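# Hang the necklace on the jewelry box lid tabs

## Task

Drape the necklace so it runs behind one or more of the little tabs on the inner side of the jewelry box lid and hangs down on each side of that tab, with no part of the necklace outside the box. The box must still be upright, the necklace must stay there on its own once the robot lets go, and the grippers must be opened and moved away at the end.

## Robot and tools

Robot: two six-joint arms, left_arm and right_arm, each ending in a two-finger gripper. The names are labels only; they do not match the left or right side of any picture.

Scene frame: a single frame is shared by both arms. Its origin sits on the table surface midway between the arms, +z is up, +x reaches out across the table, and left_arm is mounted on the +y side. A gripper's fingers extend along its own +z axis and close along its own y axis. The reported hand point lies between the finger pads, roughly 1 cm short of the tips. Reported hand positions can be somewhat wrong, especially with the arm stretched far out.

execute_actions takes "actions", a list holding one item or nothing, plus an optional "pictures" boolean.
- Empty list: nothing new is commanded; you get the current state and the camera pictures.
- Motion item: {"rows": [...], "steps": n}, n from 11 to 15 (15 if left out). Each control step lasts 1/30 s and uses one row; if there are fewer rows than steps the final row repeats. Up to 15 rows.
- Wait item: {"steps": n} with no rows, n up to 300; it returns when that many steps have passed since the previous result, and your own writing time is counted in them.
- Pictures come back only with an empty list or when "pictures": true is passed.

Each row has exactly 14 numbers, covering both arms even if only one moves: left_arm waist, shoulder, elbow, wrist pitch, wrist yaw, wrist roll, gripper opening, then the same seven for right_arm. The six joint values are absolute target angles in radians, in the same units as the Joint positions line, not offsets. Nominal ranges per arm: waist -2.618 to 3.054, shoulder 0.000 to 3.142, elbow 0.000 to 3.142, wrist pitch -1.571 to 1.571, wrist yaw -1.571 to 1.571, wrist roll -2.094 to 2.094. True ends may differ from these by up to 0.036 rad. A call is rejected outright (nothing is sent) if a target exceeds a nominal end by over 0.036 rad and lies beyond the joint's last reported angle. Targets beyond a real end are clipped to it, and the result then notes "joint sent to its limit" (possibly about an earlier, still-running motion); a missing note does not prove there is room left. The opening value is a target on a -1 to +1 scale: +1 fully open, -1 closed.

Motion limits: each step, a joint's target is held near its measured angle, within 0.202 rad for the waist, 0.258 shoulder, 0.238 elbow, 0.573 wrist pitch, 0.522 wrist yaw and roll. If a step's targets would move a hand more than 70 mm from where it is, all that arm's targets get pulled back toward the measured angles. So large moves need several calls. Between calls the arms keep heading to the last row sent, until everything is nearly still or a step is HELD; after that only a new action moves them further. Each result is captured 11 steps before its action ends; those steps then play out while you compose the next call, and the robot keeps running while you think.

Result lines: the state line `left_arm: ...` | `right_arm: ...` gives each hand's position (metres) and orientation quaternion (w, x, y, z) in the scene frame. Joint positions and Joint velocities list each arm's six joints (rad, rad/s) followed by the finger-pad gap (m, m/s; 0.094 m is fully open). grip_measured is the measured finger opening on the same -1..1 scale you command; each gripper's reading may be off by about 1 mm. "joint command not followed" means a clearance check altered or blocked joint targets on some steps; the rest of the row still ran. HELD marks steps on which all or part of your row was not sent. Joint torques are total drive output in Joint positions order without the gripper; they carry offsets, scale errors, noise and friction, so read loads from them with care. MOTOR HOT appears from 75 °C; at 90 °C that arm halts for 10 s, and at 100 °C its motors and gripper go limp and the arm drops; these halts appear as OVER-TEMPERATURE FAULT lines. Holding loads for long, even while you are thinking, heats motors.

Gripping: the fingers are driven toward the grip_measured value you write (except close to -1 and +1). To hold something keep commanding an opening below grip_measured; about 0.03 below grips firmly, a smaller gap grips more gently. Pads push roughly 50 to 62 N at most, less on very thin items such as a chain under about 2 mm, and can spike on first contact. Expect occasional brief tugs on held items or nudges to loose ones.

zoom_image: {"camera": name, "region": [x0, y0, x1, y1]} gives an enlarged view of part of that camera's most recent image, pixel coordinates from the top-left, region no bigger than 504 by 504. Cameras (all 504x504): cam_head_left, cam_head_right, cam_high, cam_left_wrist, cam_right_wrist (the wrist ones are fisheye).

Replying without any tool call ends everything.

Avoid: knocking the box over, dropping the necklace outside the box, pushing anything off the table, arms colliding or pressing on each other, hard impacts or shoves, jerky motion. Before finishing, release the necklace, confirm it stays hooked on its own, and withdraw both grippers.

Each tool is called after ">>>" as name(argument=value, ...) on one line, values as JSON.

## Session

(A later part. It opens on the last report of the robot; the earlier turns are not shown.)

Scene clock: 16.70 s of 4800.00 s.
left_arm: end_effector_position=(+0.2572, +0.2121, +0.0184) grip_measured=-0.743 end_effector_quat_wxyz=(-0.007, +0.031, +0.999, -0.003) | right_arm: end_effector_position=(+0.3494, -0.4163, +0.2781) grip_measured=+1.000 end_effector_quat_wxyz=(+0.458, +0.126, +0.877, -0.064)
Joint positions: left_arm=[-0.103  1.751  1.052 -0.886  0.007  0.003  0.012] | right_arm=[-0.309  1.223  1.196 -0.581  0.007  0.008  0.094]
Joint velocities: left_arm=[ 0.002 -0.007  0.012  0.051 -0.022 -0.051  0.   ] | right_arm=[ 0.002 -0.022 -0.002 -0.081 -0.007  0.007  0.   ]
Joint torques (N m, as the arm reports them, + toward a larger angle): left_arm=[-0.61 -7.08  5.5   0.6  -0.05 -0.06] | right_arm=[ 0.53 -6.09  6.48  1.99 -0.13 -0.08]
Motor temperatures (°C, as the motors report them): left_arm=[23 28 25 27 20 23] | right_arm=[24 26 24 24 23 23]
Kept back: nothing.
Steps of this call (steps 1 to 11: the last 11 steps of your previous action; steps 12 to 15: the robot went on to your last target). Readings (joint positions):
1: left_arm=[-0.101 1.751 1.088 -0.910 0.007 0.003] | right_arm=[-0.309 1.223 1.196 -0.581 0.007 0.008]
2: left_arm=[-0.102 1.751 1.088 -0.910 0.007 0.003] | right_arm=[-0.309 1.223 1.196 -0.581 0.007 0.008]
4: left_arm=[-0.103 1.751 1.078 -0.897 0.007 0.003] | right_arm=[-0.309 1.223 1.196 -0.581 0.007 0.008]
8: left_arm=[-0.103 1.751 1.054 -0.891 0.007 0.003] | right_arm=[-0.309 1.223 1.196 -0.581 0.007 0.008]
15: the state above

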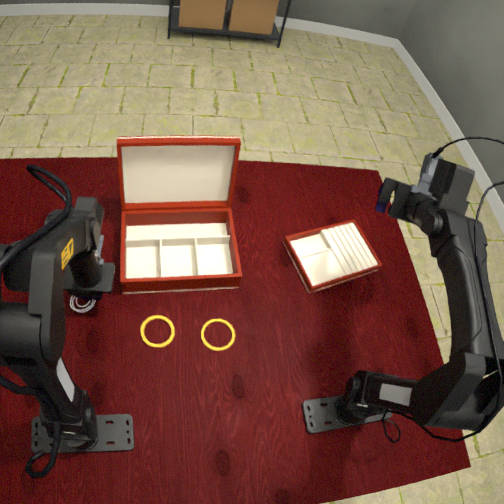

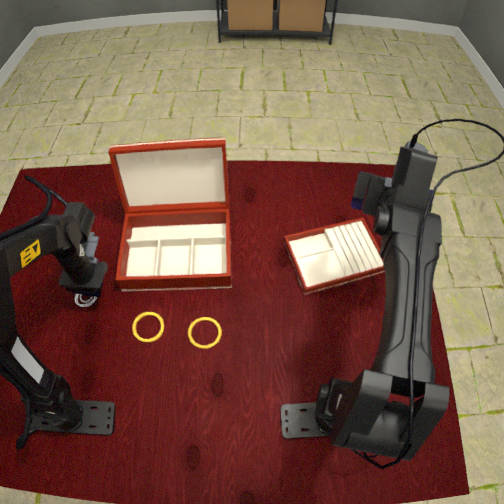

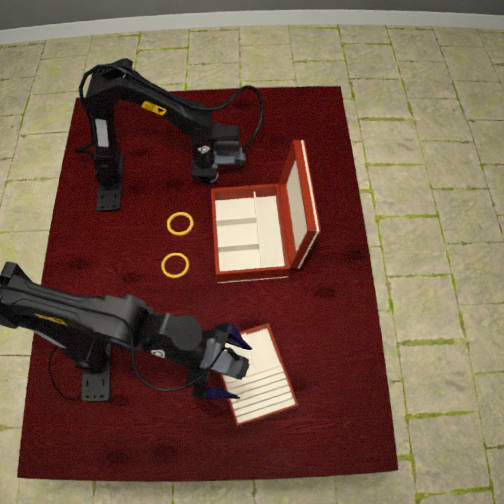

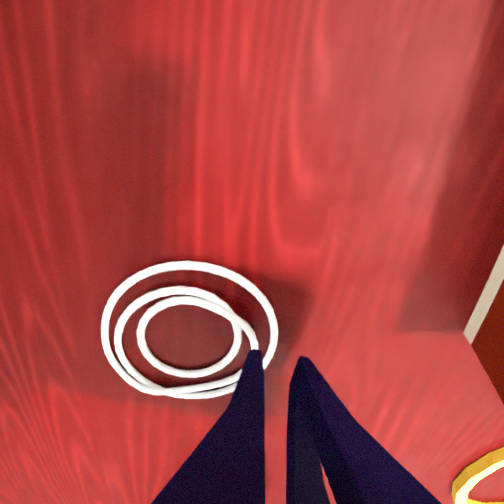

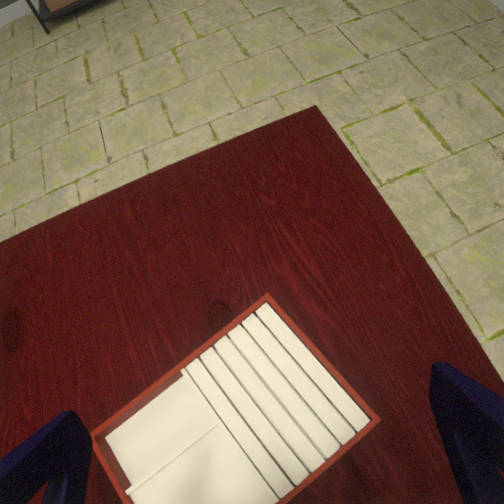

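>>> execute_actions(actions=[{"rows":[[-0.12,1.772,1.085,-0.855,0,0,-0.745,-0.3,1.2,1.2,-0.6,0,0,1]],"steps":15}])

>>> execute_actions(actions=[{"steps":12}], pictures=true)

>>> zoom_image(camera="cam_left_wrist", region=[150,250,400,450])

Scene clock: 17.80 s of 4800.00 s.
left_arm: end_effector_position=(+0.2595, +0.2107, +0.0183) grip_measured=-0.743 end_effector_quat_wxyz=(-0.002, +0.033, +0.999, -0.004) | right_arm: end_effector_position=(+0.3494, -0.4163, +0.2781) grip_measured=+1.000 end_effector_quat_wxyz=(+0.458, +0.126, +0.877, -0.064)
Joint positions: left_arm=[-0.107  1.751  1.052 -0.877  0.007  0.003  0.012] | right_arm=[-0.309  1.223  1.196 -0.581  0.007  0.008  0.094]
Joint velocities: left_arm=[-0.032 -0.017 -0.002  0.051  0.022 -0.007  0.001] | right_arm=[ 0.002 -0.002  0.007 -0.037 -0.022 -0.081  0.   ]
Joint torques (N m, as the arm reports them, + toward a larger angle): left_arm=[-0.63 -5.03  9.77  0.62 -0.05 -0.06] | right_arm=[ 0.77 -5.91  6.5   1.89 -0.08 -0.1 ]
Motor temperatures (°C, as the motors report them): left_arm=[23 29 25 27 20 23] | right_arm=[24 26 25 24 23 23]
Steps of this call (steps 1 to 15: the robot went on to your last target; steps 16 to 29: nothing new was sent; steps 30 to 33: the first 4 steps of this action). Readings (joint positions):
30: left_arm=[-0.103 1.751 1.052 -0.884 0.007 0.003] | right_arm=[-0.309 1.223 1.196 -0.581 0.007 0.008]
31: left_arm=[-0.105 1.751 1.052 -0.881 0.007 0.003] | right_arm=[-0.309 1.223 1.196 -0.581 0.007 0.008]
33: the state above

Scene clock: 18.20 s of 4800.00 s.
left_arm: end_effector_position=(+0.2611, +0.2101, +0.0183) grip_measured=-0.743 end_effector_quat_wxyz=(+0.001, +0.034, +0.999, -0.004) | right_arm: end_effector_position=(+0.3494, -0.4163, +0.2781) grip_measured=+1.000 end_effector_quat_wxyz=(+0.458, +0.126, +0.877, -0.064)
Joint positions: left_arm=[-0.109  1.751  1.052 -0.87   0.007  0.003  0.012] | right_arm=[-0.309  1.223  1.196 -0.581  0.007  0.008  0.094]
Joint velocities: left_arm=[-0.017 -0.012 -0.002 -0.066 -0.007 -0.095  0.   ] | right_arm=[ 0.012 -0.012 -0.007 -0.022 -0.022  0.037  0.   ]
Joint torques (N m, as the arm reports them, + toward a larger angle): left_arm=[-0.71 -5.11  9.77  0.63 -0.06 -0.06] | right_arm=[ 0.9  -5.66  6.61  1.87 -0.08 -0.1 ]
Motor temperatures (°C, as the motors report them): left_arm=[23 29 25 27 20 23] | right_arm=[24 26 25 24 23 23]
Kept back: nothing.
Steps of this call (steps 1 to 11: the last 11 steps of your previous action; step 12: the robot went on to your last target). Readings (joint positions):
1: left_arm=[-0.108 1.751 1.052 -0.875 0.007 0.003] | right_arm=[-0.309 1.223 1.196 -0.581 0.007 0.008]
2: left_arm=[-0.109 1.751 1.052 -0.874 0.007 0.003] | right_arm=[-0.309 1.223 1.196 -0.581 0.007 0.008]
4: left_arm=[-0.109 1.751 1.052 -0.872 0.007 0.003] | right_arm=[-0.309 1.223 1.196 -0.581 0.007 0.008]
8: left_arm=[-0.109 1.751 1.052 -0.871 0.007 0.003] | right_arm=[-0.309 1.223 1.196 -0.581 0.007 0.008]
12: the state above

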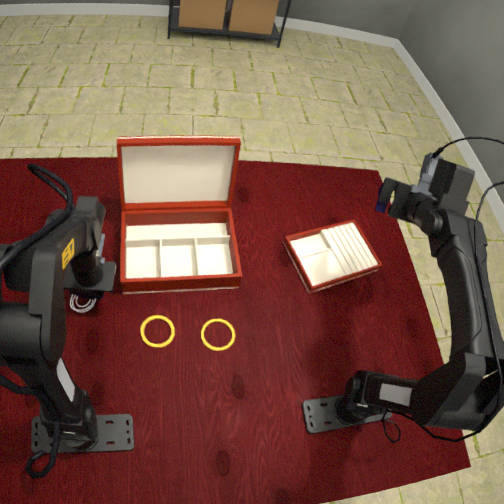

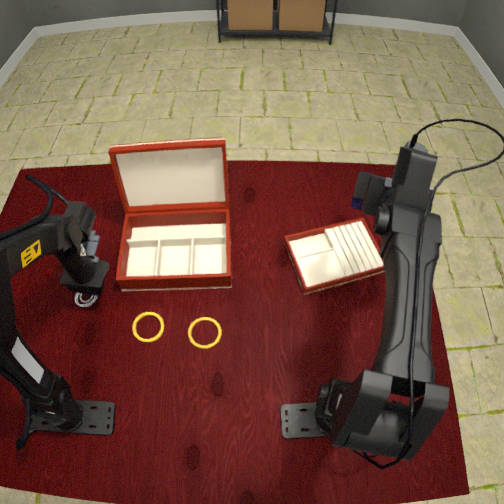

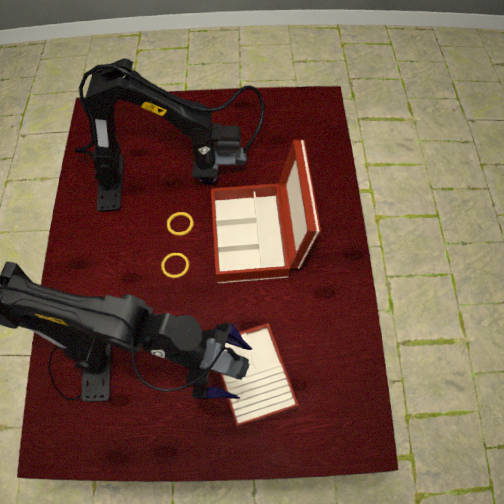

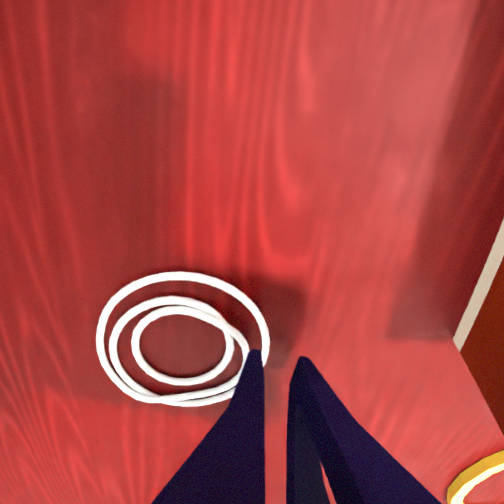

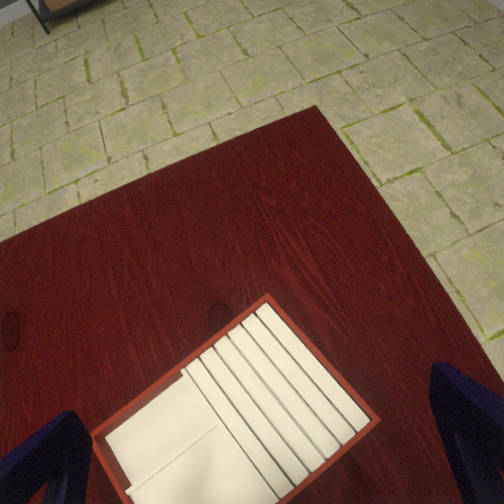

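Region (150, 250, 400, 450) of cam_left_wrist's 504x504 image, scaled by 2.016, with more detail than that image has; it fills the top 403 rows of this view, and the rest is white.

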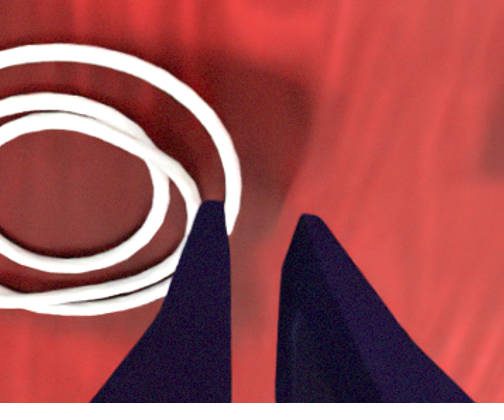

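>>> execute_actions(actions=[{"rows":[[-0.115,1.80,1.06,-0.845,0,0,-0.745,-0.3,1.2,1.2,-0.6,0,0,1]],"steps":15}])

>>> execute_actions(actions=[{"steps":12}], pictures=true)

>>> zoom_image(camera="cam_left_wrist", region=[150,250,400,450])

Scene clock: 18.73 s of 4800.00 s.
left_arm: end_effector_position=(+0.2604, +0.2101, +0.0114) grip_measured=-0.743 end_effector_quat_wxyz=(-0.008, +0.034, +0.999, -0.003) | right_arm: end_effector_position=(+0.3494, -0.4163, +0.2781) grip_measured=+1.000 end_effector_quat_wxyz=(+0.458, +0.126, +0.877, -0.064)
Joint positions: left_arm=[-0.109  1.776  1.052 -0.863  0.007  0.003  0.012] | right_arm=[-0.309  1.223  1.196 -0.581  0.007  0.008  0.094]
Joint velocities: left_arm=[ 0.012  0.144 -0.012 -0.022  0.051 -0.022  0.001] | right_arm=[ 0.017 -0.012  0.007 -0.066  0.007  0.081  0.   ]
Joint torques (N m, as the arm reports them, + toward a larger angle): left_arm=[-0.4  -5.81  7.44  0.62 -0.08 -0.06] | right_arm=[ 0.73 -5.84  6.66  1.91 -0.09 -0.12]
Motor temperatures (°C, as the motors report them): left_arm=[23 29 25 27 20 23] | right_arm=[24 26 25 24 23 23]
Steps of this call (steps 1 to 12: the robot went on to your last target; steps 13 to 16: the first 4 steps of this action). Readings (joint positions):
13: left_arm=[-0.109 1.754 1.052 -0.870 0.007 0.003] | right_arm=[-0.309 1.223 1.196 -0.581 0.007 0.008]
14: left_arm=[-0.109 1.760 1.052 -0.866 0.007 0.003] | right_arm=[-0.309 1.223 1.196 -0.581 0.007 0.008]
16: the state above

Scene clock: 19.13 s of 4800.00 s.
left_arm: end_effector_position=(+0.2610, +0.2099, +0.0116) grip_measured=-0.744 end_effector_quat_wxyz=(-0.007, +0.034, +0.999, -0.004) | right_arm: end_effector_position=(+0.3494, -0.4163, +0.2781) grip_measured=+1.000 end_effector_quat_wxyz=(+0.458, +0.126, +0.877, -0.064)
Joint positions: left_arm=[-0.11   1.777  1.054 -0.863  0.008  0.003  0.012] | right_arm=[-0.309  1.223  1.196 -0.581  0.007  0.008  0.094]
Joint velocities: left_arm=[-0.027 -0.027 -0.007 -0.022  0.007 -0.051 -0.   ] | right_arm=[ 0.007  0.027  0.017  0.007  0.037 -0.095  0.   ]
Joint torques (N m, as the arm reports them, + toward a larger angle): left_arm=[-0.42 -5.12  7.38  0.62 -0.06 -0.05] | right_arm=[ 0.71 -5.75  6.63  1.89 -0.11 -0.12]
Motor temperatures (°C, as the motors report them): left_arm=[23 28 25 27 20 23] | right_arm=[24 26 25 24 23 23]
Kept back: nothing.
Steps of this call (steps 1 to 11: the last 11 steps of your previous action; step 12: the robot went on to your last target). Readings (joint positions):
1: left_arm=[-0.110 1.777 1.054 -0.863 0.008 0.003] | right_arm=[-0.309 1.223 1.196 -0.581 0.007 0.008]
2: left_arm=[-0.110 1.777 1.054 -0.863 0.008 0.003] | right_arm=[-0.309 1.223 1.196 -0.581 0.007 0.008]
4: left_arm=[-0.110 1.777 1.054 -0.863 0.008 0.003] | right_arm=[-0.309 1.223 1.196 -0.581 0.007 0.008]
8: left_arm=[-0.110 1.777 1.054 -0.863 0.008 0.003] | right_arm=[-0.309 1.223 1.196 -0.581 0.007 0.008]
12: the state above

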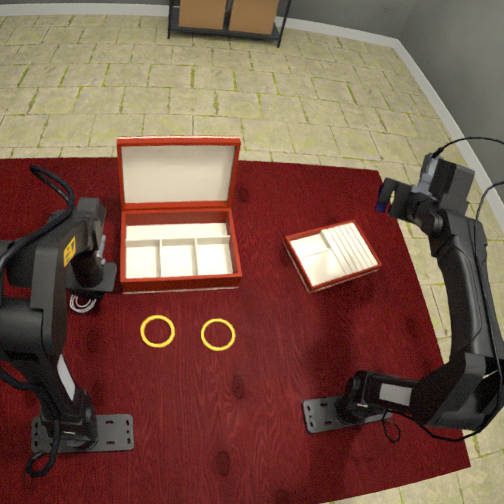

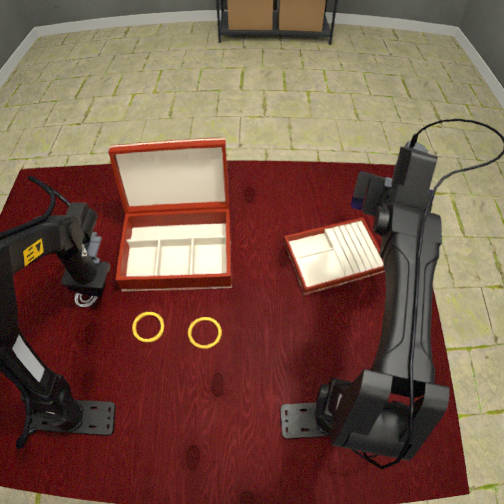

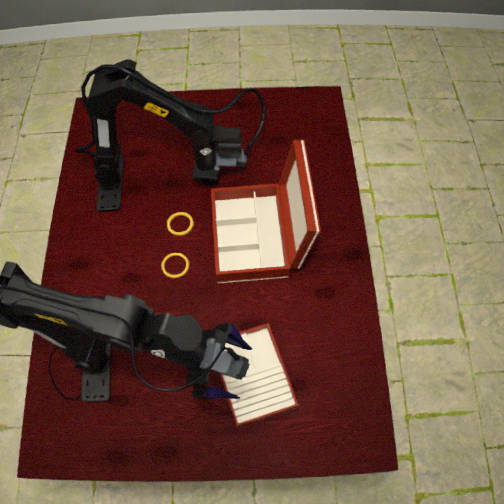

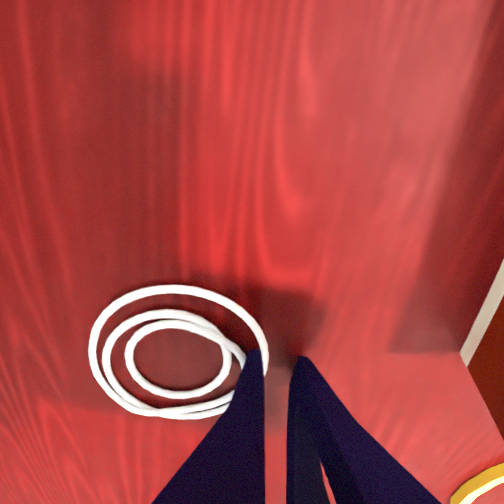

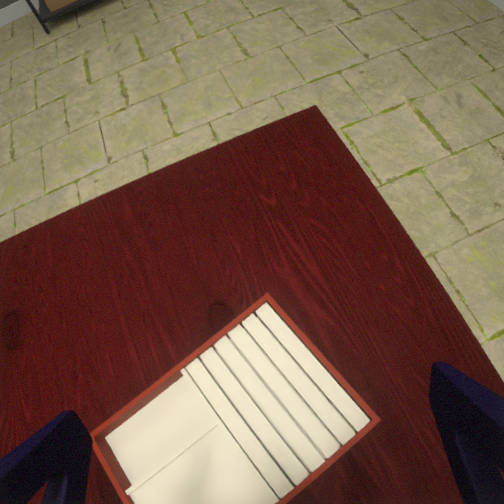

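Region (150, 250, 400, 450) of cam_left_wrist's 504x504 image, scaled by 2.016, with more detail than that image has; it fills the top 403 rows of this view, and the rest is white.

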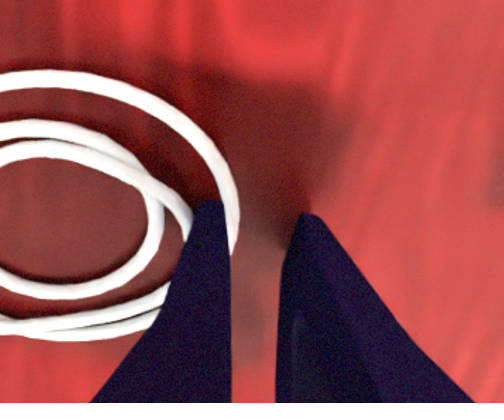

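>>> execute_actions(actions=[{"rows":[[-0.11,1.785,1.06,-0.855,0,0,-0.99,-0.3,1.2,1.2,-0.6,0,0,1]],"steps":15}])

>>> execute_actions(actions=[{"rows":[[-0.11,1.76,1.25,-1.05,0,0,-0.99,-0.3,1.2,1.2,-0.6,0,0,1]],"steps":15}])

>>> execute_actions(actions=[{"steps":12}], pictures=true)

Scene clock: 19.80 s of 4800.00 s.
left_arm: end_effector_position=(+0.2615, +0.2099, +0.0116) grip_measured=-0.985 end_effector_quat_wxyz=(-0.006, +0.034, +0.999, -0.004) | right_arm: end_effector_position=(+0.3494, -0.4163, +0.2781) grip_measured=+1.000 end_effector_quat_wxyz=(+0.458, +0.126, +0.877, -0.064)
Joint positions: left_arm=[-0.11   1.777  1.054 -0.861  0.008  0.003  0.001] | right_arm=[-0.309  1.223  1.196 -0.581  0.007  0.008  0.094]
Joint velocities: left_arm=[-0.007  0.007  0.002  0.007 -0.022 -0.066 -0.005] | right_arm=[-0.007 -0.007 -0.012 -0.007  0.081  0.022  0.   ]
Joint torques (N m, as the arm reports them, + toward a larger angle): left_arm=[ 0.01 -6.26  7.36  0.54 -0.05 -0.06] | right_arm=[ 0.71 -5.88  6.65  1.92 -0.09 -0.09]
Motor temperatures (°C, as the motors report them): left_arm=[23 28 25 27 20 23] | right_arm=[24 27 25 24 23 23]
Steps of this call (steps 1 to 15: the robot went on to your last target; step 16: nothing new was sent; steps 17 to 20: the first 4 steps of this action). Readings (joint positions):
17: left_arm=[-0.110 1.777 1.054 -0.862 0.008 0.003] | right_arm=[-0.309 1.223 1.196 -0.581 0.007 0.008]
18: left_arm=[-0.110 1.777 1.054 -0.861 0.008 0.003] | right_arm=[-0.309 1.223 1.196 -0.581 0.007 0.008]
20: the state above

Scene clock: 20.30 s of 4800.00 s.
left_arm: end_effector_position=(+0.2809, +0.2086, +0.0428) grip_measured=-0.988 end_effector_quat_wxyz=(+0.004, +0.034, +0.999, -0.004) | right_arm: end_effector_position=(+0.3494, -0.4163, +0.2781) grip_measured=+1.000 end_effector_quat_wxyz=(+0.458, +0.126, +0.877, -0.064)
Joint positions: left_arm=[-0.11   1.78   1.193 -0.977  0.008  0.003  0.001] | right_arm=[-0.309  1.223  1.196 -0.581  0.007  0.008  0.094]
Joint velocities: left_arm=[ 0.002 -0.149  0.877 -0.168  0.037 -0.037 -0.   ] | right_arm=[ 0.002  0.002  0.002 -0.037  0.022 -0.007  0.   ]
Joint torques (N m, as the arm reports them, + toward a larger angle): left_arm=[-0.01 -8.08  7.46 -0.01 -0.05 -0.06] | right_arm=[ 0.96 -5.84  6.43  1.89 -0.14 -0.1 ]
Motor temperatures (°C, as the motors report them): left_arm=[23 29 26 27 20 23] | right_arm=[24 27 25 24 23 23]
Steps of this call (steps 1 to 11: the last 11 steps of your previous action; steps 12 to 15: the first 4 steps of this action). Readings (joint positions):
12: left_arm=[-0.110 1.779 1.078 -0.894 0.008 0.003] | right_arm=[-0.309 1.223 1.196 -0.581 0.007 0.008]
13: left_arm=[-0.110 1.784 1.118 -0.942 0.008 0.003] | right_arm=[-0.309 1.223 1.196 -0.581 0.007 0.008]
15: the state above

Scene clock: 20.70 s of 4800.00 s.
left_arm: end_effector_position=(+0.2841, +0.2084, +0.0591) grip_measured=-0.988 end_effector_quat_wxyz=(+0.008, +0.034, +0.999, -0.004) | right_arm: end_effector_position=(+0.3494, -0.4163, +0.2781) grip_measured=+1.000 end_effector_quat_wxyz=(+0.458, +0.126, +0.877, -0.064)
Joint positions: left_arm=[-0.11   1.763  1.241 -1.032  0.008  0.003  0.001] | right_arm=[-0.309  1.223  1.196 -0.581  0.007  0.008  0.094]
Joint velocities: left_arm=[-0.022  0.002 -0.017 -0.139  0.007  0.007 -0.001] | right_arm=[-0.007 -0.007 -0.007  0.007 -0.007 -0.037  0.   ]
Joint torques (N m, as the arm reports them, + toward a larger angle): left_arm=[ 0.04 -7.46  8.08  0.41 -0.06 -0.06] | right_arm=[ 0.62 -6.02  6.73  1.92 -0.14 -0.1 ]
Motor temperatures (°C, as the motors report them): left_arm=[23 29 26 27 20 23] | right_arm=[24 27 25 24 23 23]
Kept back: nothing.
Steps of this call (steps 1 to 11: the last 11 steps of your previous action; step 12: the robot went on to your last target). Readings (joint positions):
1: left_arm=[-0.110 1.775 1.218 -0.980 0.008 0.003] | right_arm=[-0.309 1.223 1.196 -0.581 0.007 0.008]
2: left_arm=[-0.110 1.769 1.233 -0.981 0.008 0.003] | right_arm=[-0.309 1.223 1.196 -0.581 0.007 0.008]
4: left_arm=[-0.110 1.763 1.241 -0.988 0.008 0.003] | right_arm=[-0.309 1.223 1.196 -0.581 0.007 0.008]
8: left_arm=[-0.110 1.763 1.241 -1.020 0.008 0.003] | right_arm=[-0.309 1.223 1.196 -0.581 0.007 0.008]
12: the state above

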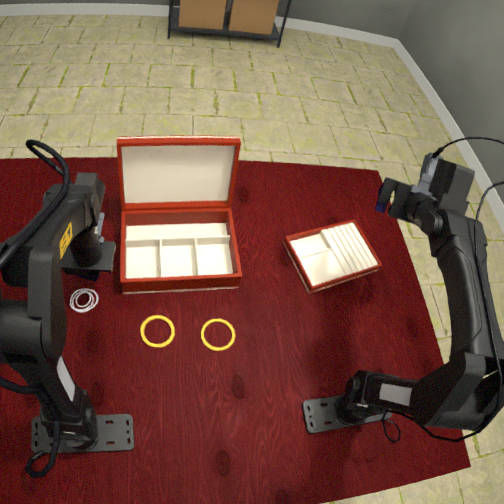

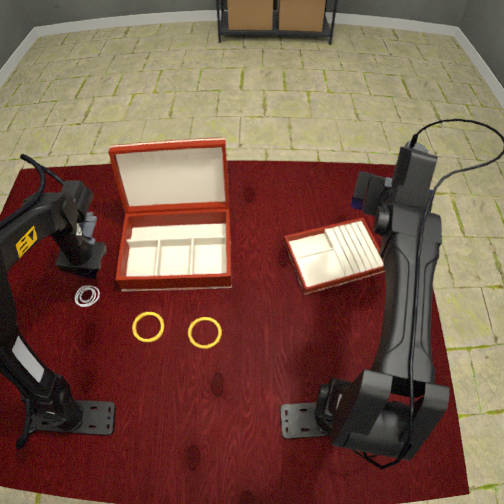

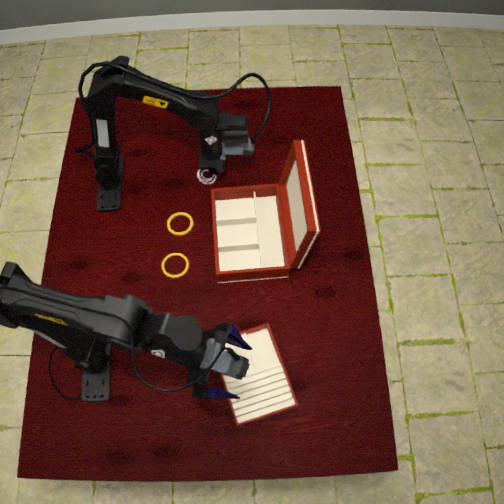

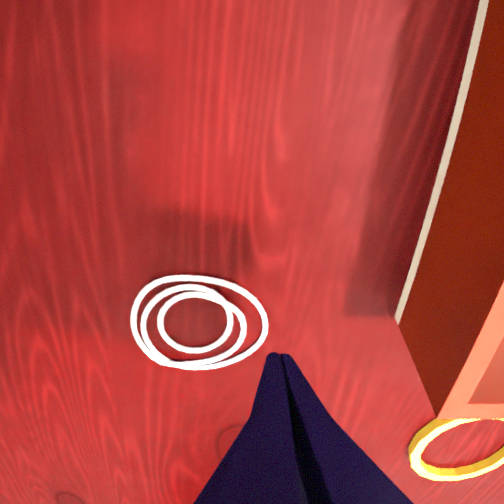

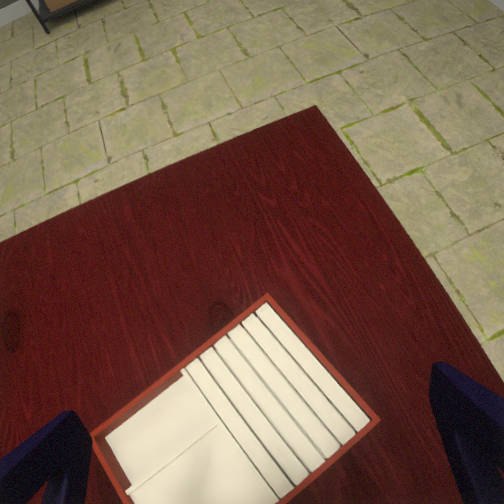

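>>> execute_actions(actions=[{"rows":[[-0.08,1.84,1.16,-0.9,0,0,-0.745,-0.3,1.2,1.2,-0.6,0,0,1]],"steps":15}])

>>> execute_actions(actions=[{"steps":12}], pictures=true)

>>> zoom_image(camera="cam_left_wrist", region=[150,250,400,450])

Scene clock: 22.00 s of 4800.00 s.
left_arm: end_effector_position=(+0.2853, +0.2129, +0.0372) grip_measured=-0.748 end_effector_quat_wxyz=(+0.002, +0.027, +1.000, -0.004) | right_arm: end_effector_position=(+0.3494, -0.4163, +0.2781) grip_measured=+1.000 end_effector_quat_wxyz=(+0.458, +0.126, +0.877, -0.064)
Joint positions: left_arm=[-0.095  1.804  1.2   -0.962  0.008  0.003  0.012] | right_arm=[-0.309  1.223  1.196 -0.581  0.007  0.008  0.094]
Joint velocities: left_arm=[ 0.105  0.462 -0.339  0.418  0.007 -0.007  0.004] | right_arm=[ 0.007 -0.007 -0.012 -0.022 -0.007 -0.037  0.   ]
Joint torques (N m, as the arm reports them, + toward a larger angle): left_arm=[ 0.59 -6.77  5.6   0.51 -0.06 -0.07] | right_arm=[ 0.92 -5.83  6.55  1.91 -0.12 -0.12]
Motor temperatures (°C, as the motors report them): left_arm=[23 29 26 27 20 23] | right_arm=[24 27 25 24 23 23]
Steps of this call (steps 1 to 30: the robot went on to your last target; steps 31 to 35: nothing new was sent; steps 36 to 39: the first 4 steps of this action). Readings (joint positions):
36: left_arm=[-0.108 1.767 1.234 -1.024 0.008 0.003] | right_arm=[-0.309 1.223 1.196 -0.581 0.007 0.008]
37: left_arm=[-0.105 1.774 1.222 -0.998 0.008 0.003] | right_arm=[-0.309 1.223 1.196 -0.581 0.007 0.008]
39: the state above

Scene clock: 22.40 s of 4800.00 s.
left_arm: end_effector_position=(+0.2822, +0.2154, +0.0193) grip_measured=-0.747 end_effector_quat_wxyz=(-0.010, +0.023, +1.000, -0.004) | right_arm: end_effector_position=(+0.3494, -0.4163, +0.2781) grip_measured=+1.000 end_effector_quat_wxyz=(+0.458, +0.126, +0.877, -0.064)
Joint positions: left_arm=[-0.088  1.841  1.169 -0.919  0.008  0.003  0.012] | right_arm=[-0.309  1.223  1.196 -0.581  0.007  0.008  0.094]
Joint velocities: left_arm=[ 0.002 -0.017 -0.002 -0.051 -0.022 -0.007  0.   ] | right_arm=[ 0.002 -0.012  0.002  0.066 -0.081 -0.066  0.   ]
Joint torques (N m, as the arm reports them, + toward a larger angle): left_arm=[ 0.63 -7.56  6.19  0.6  -0.06 -0.06] | right_arm=[ 0.88 -5.81  6.59  1.92 -0.09 -0.12]
Motor temperatures (°C, as the motors report them): left_arm=[23 29 26 27 20 23] | right_arm=[24 27 25 24 23 23]
Kept back: nothing.
Steps of this call (steps 1 to 11: the last 11 steps of your previous action; step 12: the robot went on to your last target). Readings (joint positions):
1: left_arm=[-0.092 1.818 1.189 -0.951 0.008 0.003] | right_arm=[-0.309 1.223 1.196 -0.581 0.007 0.008]
2: left_arm=[-0.089 1.830 1.181 -0.944 0.008 0.003] | right_arm=[-0.309 1.223 1.196 -0.581 0.007 0.008]
4: left_arm=[-0.088 1.840 1.171 -0.938 0.008 0.003] | right_arm=[-0.309 1.223 1.196 -0.581 0.007 0.008]
8: left_arm=[-0.088 1.841 1.169 -0.926 0.008 0.003] | right_arm=[-0.309 1.223 1.196 -0.581 0.007 0.008]
12: the state above

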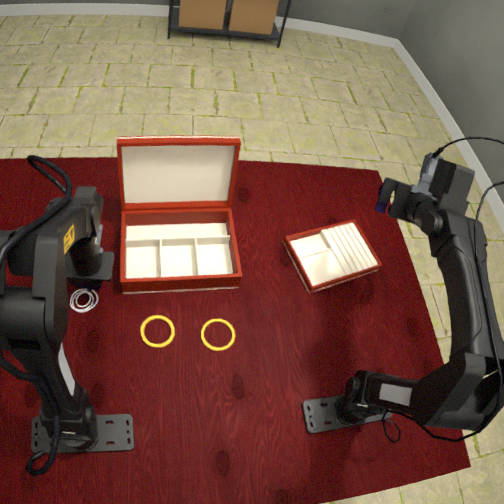

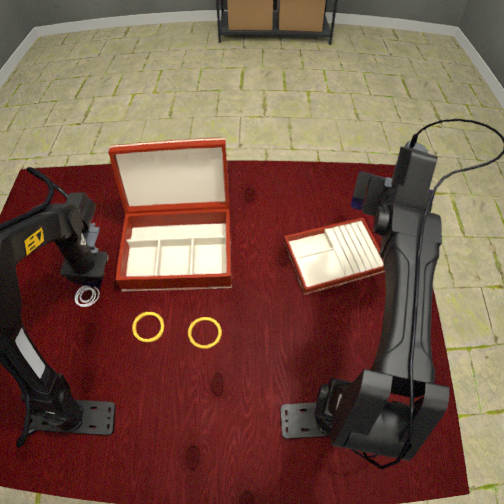

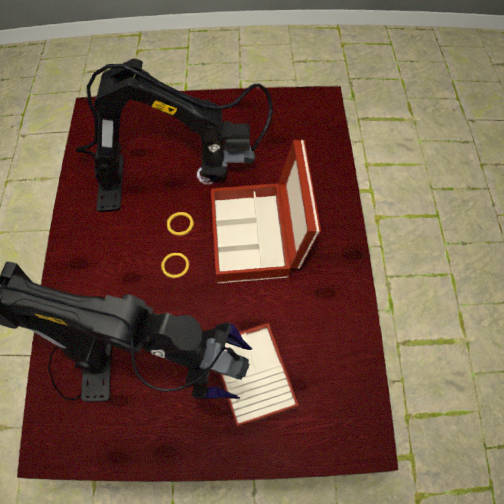

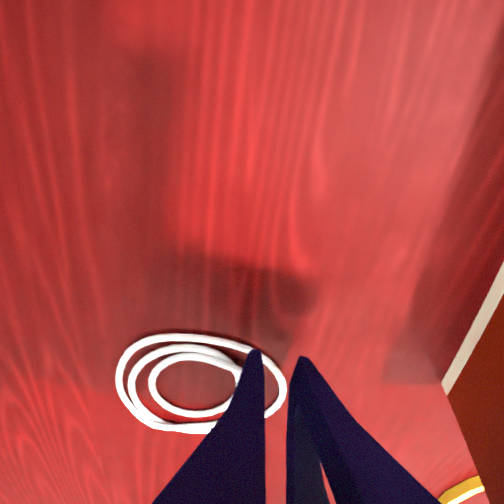

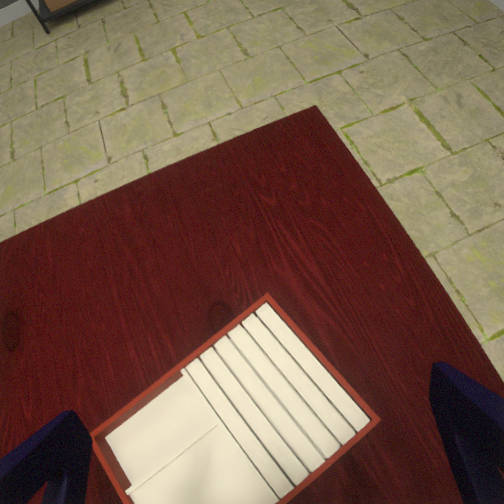

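Region (150, 250, 400, 450) of cam_left_wrist's 504x504 image, scaled by 2.016, with more detail than that image has; it fills the top 403 rows of this view, and the rest is white.

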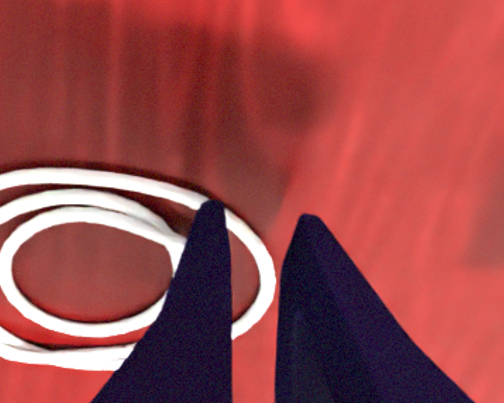

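>>> execute_actions(actions=[{"rows":[[-0.085,1.808,1.16,-0.89,0,0,-0.745,-0.3,1.2,1.2,-0.6,0,0,1],[-0.085,1.808,1.16,-0.89,0,0,-0.745,-0.3,1.2,1.2,-0.6,0,0,1],[-0.085,1.808,1.16,-0.89,0,0,-0.745,-0.3,1.2,1.2,-0.6,0,0,1],[-0.085,1.808,1.16,-0.89,0,0,-0.745,-0.3,1.2,1.2,-0.6,0,0,1],[-0.085,1.808,1.13,-0.87,0,0,-0.745,-0.3,1.2,1.2,-0.6,0,0,1]],"steps":15}])

>>> execute_actions(actions=[{"steps":12}], pictures=true)

>>> zoom_image(camera="cam_left_wrist", region=[150,250,400,450])

Scene clock: 23.40 s of 4800.00 s.
left_arm: end_effector_position=(+0.2853, +0.2152, +0.0218) grip_measured=-0.747 end_effector_quat_wxyz=(-0.001, +0.023, +1.000, -0.004) | right_arm: end_effector_position=(+0.3494, -0.4163, +0.2781) grip_measured=+1.000 end_effector_quat_wxyz=(+0.458, +0.126, +0.877, -0.064)
Joint positions: left_arm=[-0.088  1.832  1.169 -0.91   0.008  0.003  0.012] | right_arm=[-0.309  1.223  1.196 -0.581  0.007  0.008  0.094]
Joint velocities: left_arm=[-0.002 -0.095  0.012  0.007 -0.007 -0.037  0.001] | right_arm=[ 0.002  0.017 -0.012 -0.007  0.081  0.051  0.   ]
Joint torques (N m, as the arm reports them, + toward a larger angle): left_arm=[ 0.23 -8.88  6.24  0.63 -0.06 -0.06] | right_arm=[ 0.87 -5.93  6.47  1.91 -0.08 -0.08]
Motor temperatures (°C, as the motors report them): left_arm=[23 29 26 27 20 23] | right_arm=[24 27 25 24 23 23]
Steps of this call (steps 1 to 26: the robot went on to your last target; steps 27 to 30: the first 4 steps of this action). Readings (joint positions):
27: left_arm=[-0.088 1.840 1.169 -0.914 0.008 0.003] | right_arm=[-0.309 1.223 1.196 -0.581 0.007 0.008]
28: left_arm=[-0.088 1.838 1.169 -0.913 0.008 0.003] | right_arm=[-0.309 1.223 1.196 -0.581 0.007 0.008]
30: the state above

Scene clock: 23.80 s of 4800.00 s.
left_arm: end_effector_position=(+0.2849, +0.2153, +0.0195) grip_measured=-0.747 end_effector_quat_wxyz=(+0.004, +0.023, +1.000, -0.004) | right_arm: end_effector_position=(+0.3494, -0.4163, +0.2781) grip_measured=+1.000 end_effector_quat_wxyz=(+0.458, +0.126, +0.877, -0.064)
Joint positions: left_arm=[-0.088  1.825  1.15  -0.887  0.008  0.003  0.012] | right_arm=[-0.309  1.223  1.196 -0.581  0.007  0.008  0.094]
Joint velocities: left_arm=[-0.002 -0.017  0.007  0.051 -0.022 -0.051  0.001] | right_arm=[-0.012  0.022  0.002  0.007 -0.022 -0.007  0.   ]
Joint torques (N m, as the arm reports them, + toward a larger angle): left_arm=[ 0.23 -8.72  5.38  0.64 -0.06 -0.06] | right_arm=[ 0.79 -5.72  6.54  1.91 -0.09 -0.11]
Motor temperatures (°C, as the motors report them): left_arm=[23 29 26 26 20 23] | right_arm=[24 27 25 24 23 23]
Kept back: nothing.
Steps of this call (steps 1 to 11: the last 11 steps of your previous action; step 12: the robot went on to your last target). Readings (joint positions):
1: left_arm=[-0.088 1.829 1.167 -0.905 0.008 0.003] | right_arm=[-0.309 1.223 1.196 -0.581 0.007 0.008]
2: left_arm=[-0.088 1.827 1.163 -0.899 0.008 0.003] | right_arm=[-0.309 1.223 1.196 -0.581 0.007 0.008]
4: left_arm=[-0.088 1.825 1.156 -0.893 0.008 0.003] | right_arm=[-0.309 1.223 1.196 -0.581 0.007 0.008]
8: left_arm=[-0.088 1.825 1.150 -0.890 0.008 0.003] | right_arm=[-0.309 1.223 1.196 -0.581 0.007 0.008]
12: the state above

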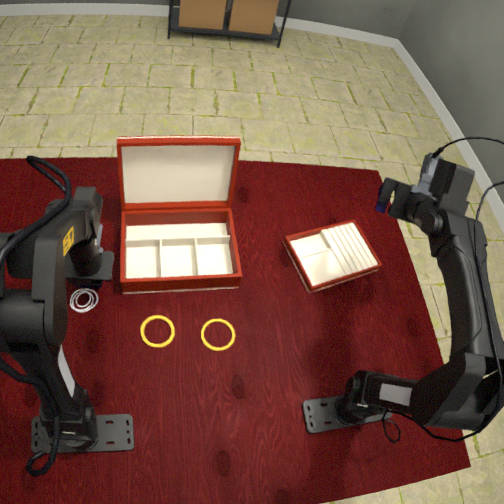

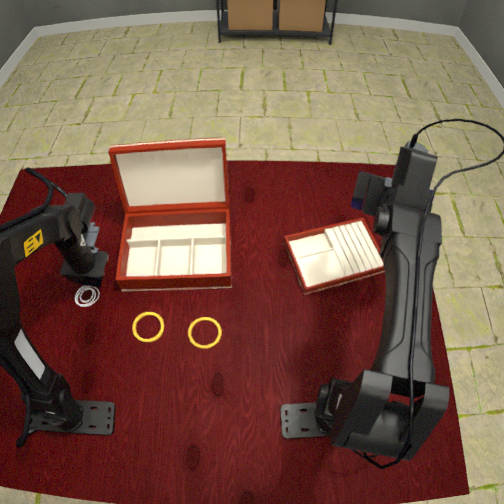

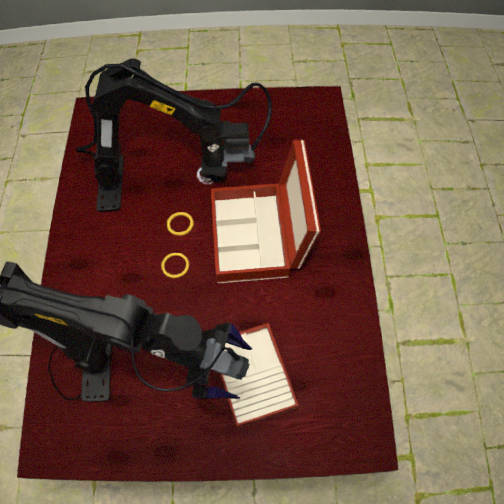

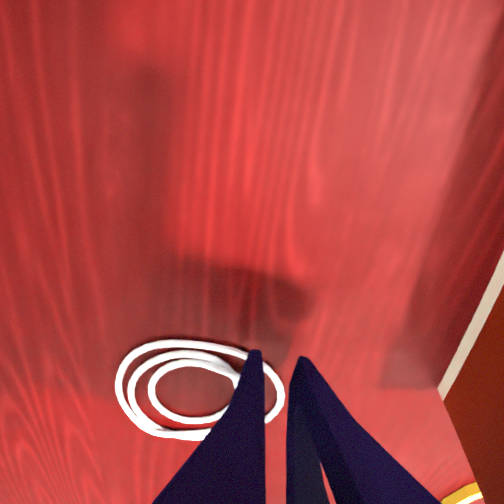

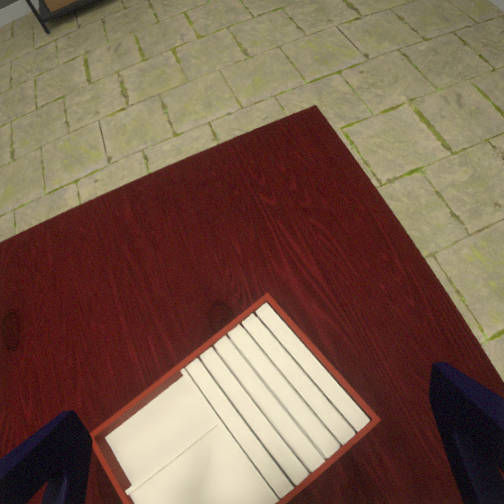

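Region (150, 250, 400, 450) of cam_left_wrist's 504x504 image, scaled by 2.016, with more detail than that image has; it fills the top 403 rows of this view, and the rest is white.

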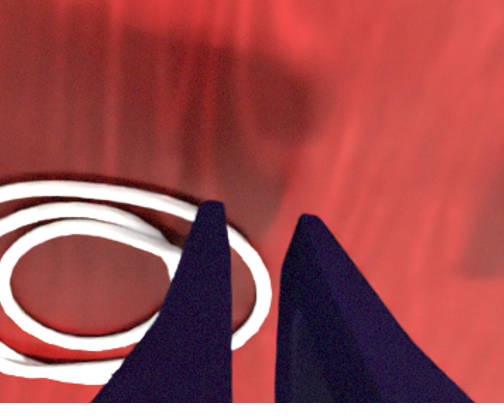

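>>> execute_actions(actions=[{"rows":[[-0.085,1.82,1.15,-0.93,0,0,-0.745,-0.3,1.2,1.2,-0.6,0,0,1]],"steps":15}])

>>> execute_actions(actions=[{"steps":12}], pictures=true)

>>> zoom_image(camera="cam_left_wrist", region=[150,250,400,450])

Scene clock: 24.40 s of 4800.00 s.
left_arm: end_effector_position=(+0.2810, +0.2154, +0.0195) grip_measured=-0.747 end_effector_quat_wxyz=(-0.003, +0.023, +1.000, -0.004) | right_arm: end_effector_position=(+0.3494, -0.4163, +0.2781) grip_measured=+1.000 end_effector_quat_wxyz=(+0.458, +0.126, +0.877, -0.064)
Joint positions: left_arm=[-0.088  1.825  1.15  -0.903  0.008  0.003  0.012] | right_arm=[-0.309  1.223  1.196 -0.581  0.007  0.008  0.094]
Joint velocities: left_arm=[ 0.002  0.012 -0.007 -0.095 -0.066 -0.022  0.   ] | right_arm=[-0.012  0.022 -0.002 -0.022 -0.022 -0.095  0.   ]
Joint torques (N m, as the arm reports them, + toward a larger angle): left_arm=[ 0.26 -7.72  6.92  0.4  -0.05 -0.06] | right_arm=[ 0.92 -5.93  6.54  1.89 -0.09 -0.08]
Motor temperatures (°C, as the motors report them): left_arm=[23 29 26 26 20 23] | right_arm=[24 27 25 24 23 23]
Steps of this call (steps 1 to 14: the robot went on to your last target; steps 15 to 18: the first 4 steps of this action). Readings (joint positions):
15: left_arm=[-0.088 1.825 1.150 -0.888 0.008 0.003] | right_arm=[-0.309 1.223 1.196 -0.581 0.007 0.008]
16: left_arm=[-0.088 1.825 1.150 -0.893 0.008 0.003] | right_arm=[-0.309 1.223 1.196 -0.581 0.007 0.008]
18: the state above

Scene clock: 24.80 s of 4800.00 s.
left_arm: end_effector_position=(+0.2773, +0.2156, +0.0196) grip_measured=-0.747 end_effector_quat_wxyz=(-0.011, +0.023, +1.000, -0.004) | right_arm: end_effector_position=(+0.3494, -0.4163, +0.2781) grip_measured=+1.000 end_effector_quat_wxyz=(+0.458, +0.126, +0.877, -0.064)
Joint positions: left_arm=[-0.088  1.825  1.15  -0.918  0.008  0.003  0.012] | right_arm=[-0.309  1.223  1.196 -0.581  0.007  0.008  0.094]
Joint velocities: left_arm=[-0.012  0.007 -0.007  0.007 -0.066 -0.037 -0.   ] | right_arm=[-0.007 -0.022 -0.012 -0.007  0.066  0.051  0.   ]
Joint torques (N m, as the arm reports them, + toward a larger angle): left_arm=[ 0.28 -7.67  7.04  0.33 -0.05 -0.06] | right_arm=[ 0.95 -6.03  6.46  1.94 -0.14 -0.12]
Motor temperatures (°C, as the motors report them): left_arm=[23 30 26 26 20 23] | right_arm=[24 27 25 24 23 23]
Kept back: nothing.
Steps of this call (steps 1 to 11: the last 11 steps of your previous action; step 12: the robot went on to your last target). Readings (joint positions):
1: left_arm=[-0.088 1.825 1.150 -0.907 0.008 0.003] | right_arm=[-0.309 1.223 1.196 -0.581 0.007 0.008]
2: left_arm=[-0.088 1.825 1.150 -0.909 0.008 0.003] | right_arm=[-0.309 1.223 1.196 -0.581 0.007 0.008]
4: left_arm=[-0.088 1.825 1.150 -0.913 0.008 0.003] | right_arm=[-0.309 1.223 1.196 -0.581 0.007 0.008]
8: left_arm=[-0.088 1.825 1.150 -0.917 0.008 0.003] | right_arm=[-0.309 1.223 1.196 -0.581 0.007 0.008]
12: the state above

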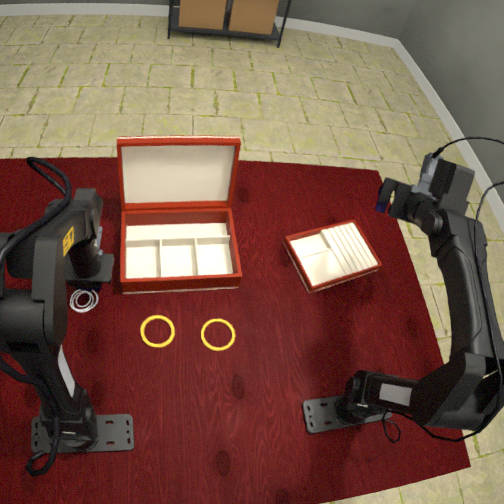

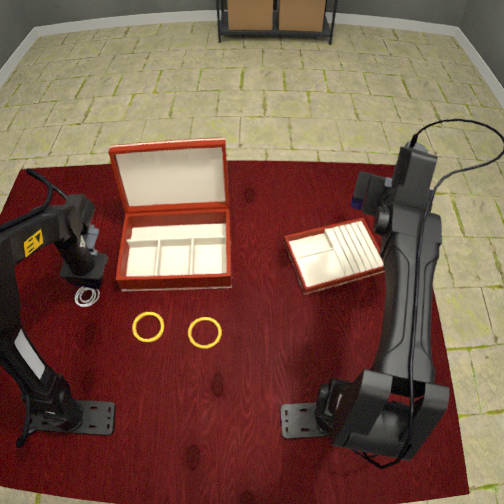

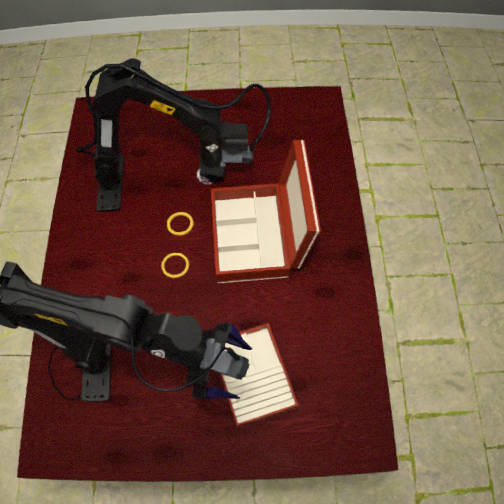

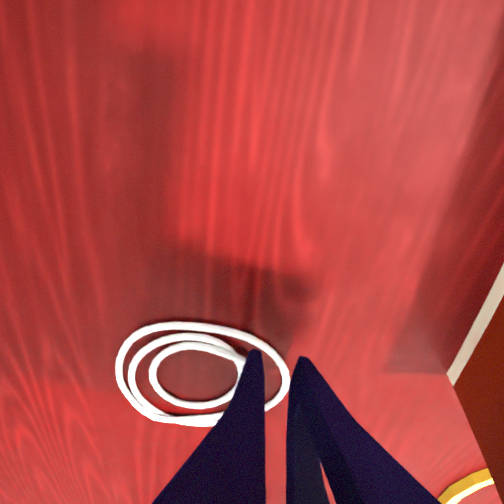

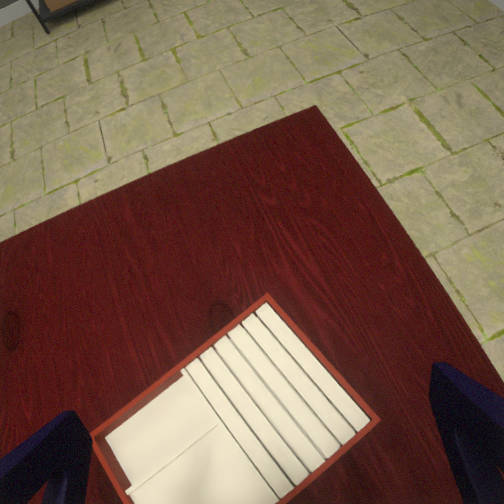

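Region (150, 250, 400, 450) of cam_left_wrist's 504x504 image, scaled by 2.016, with more detail than that image has; it fills the top 403 rows of this view, and the rest is white.

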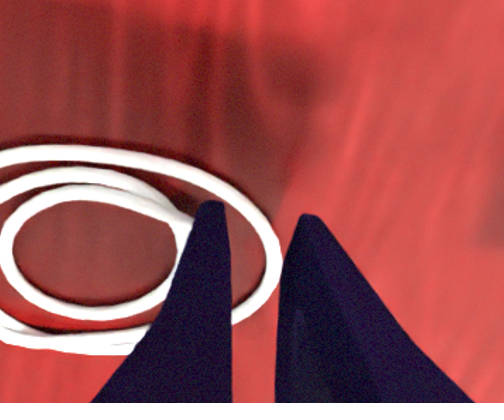

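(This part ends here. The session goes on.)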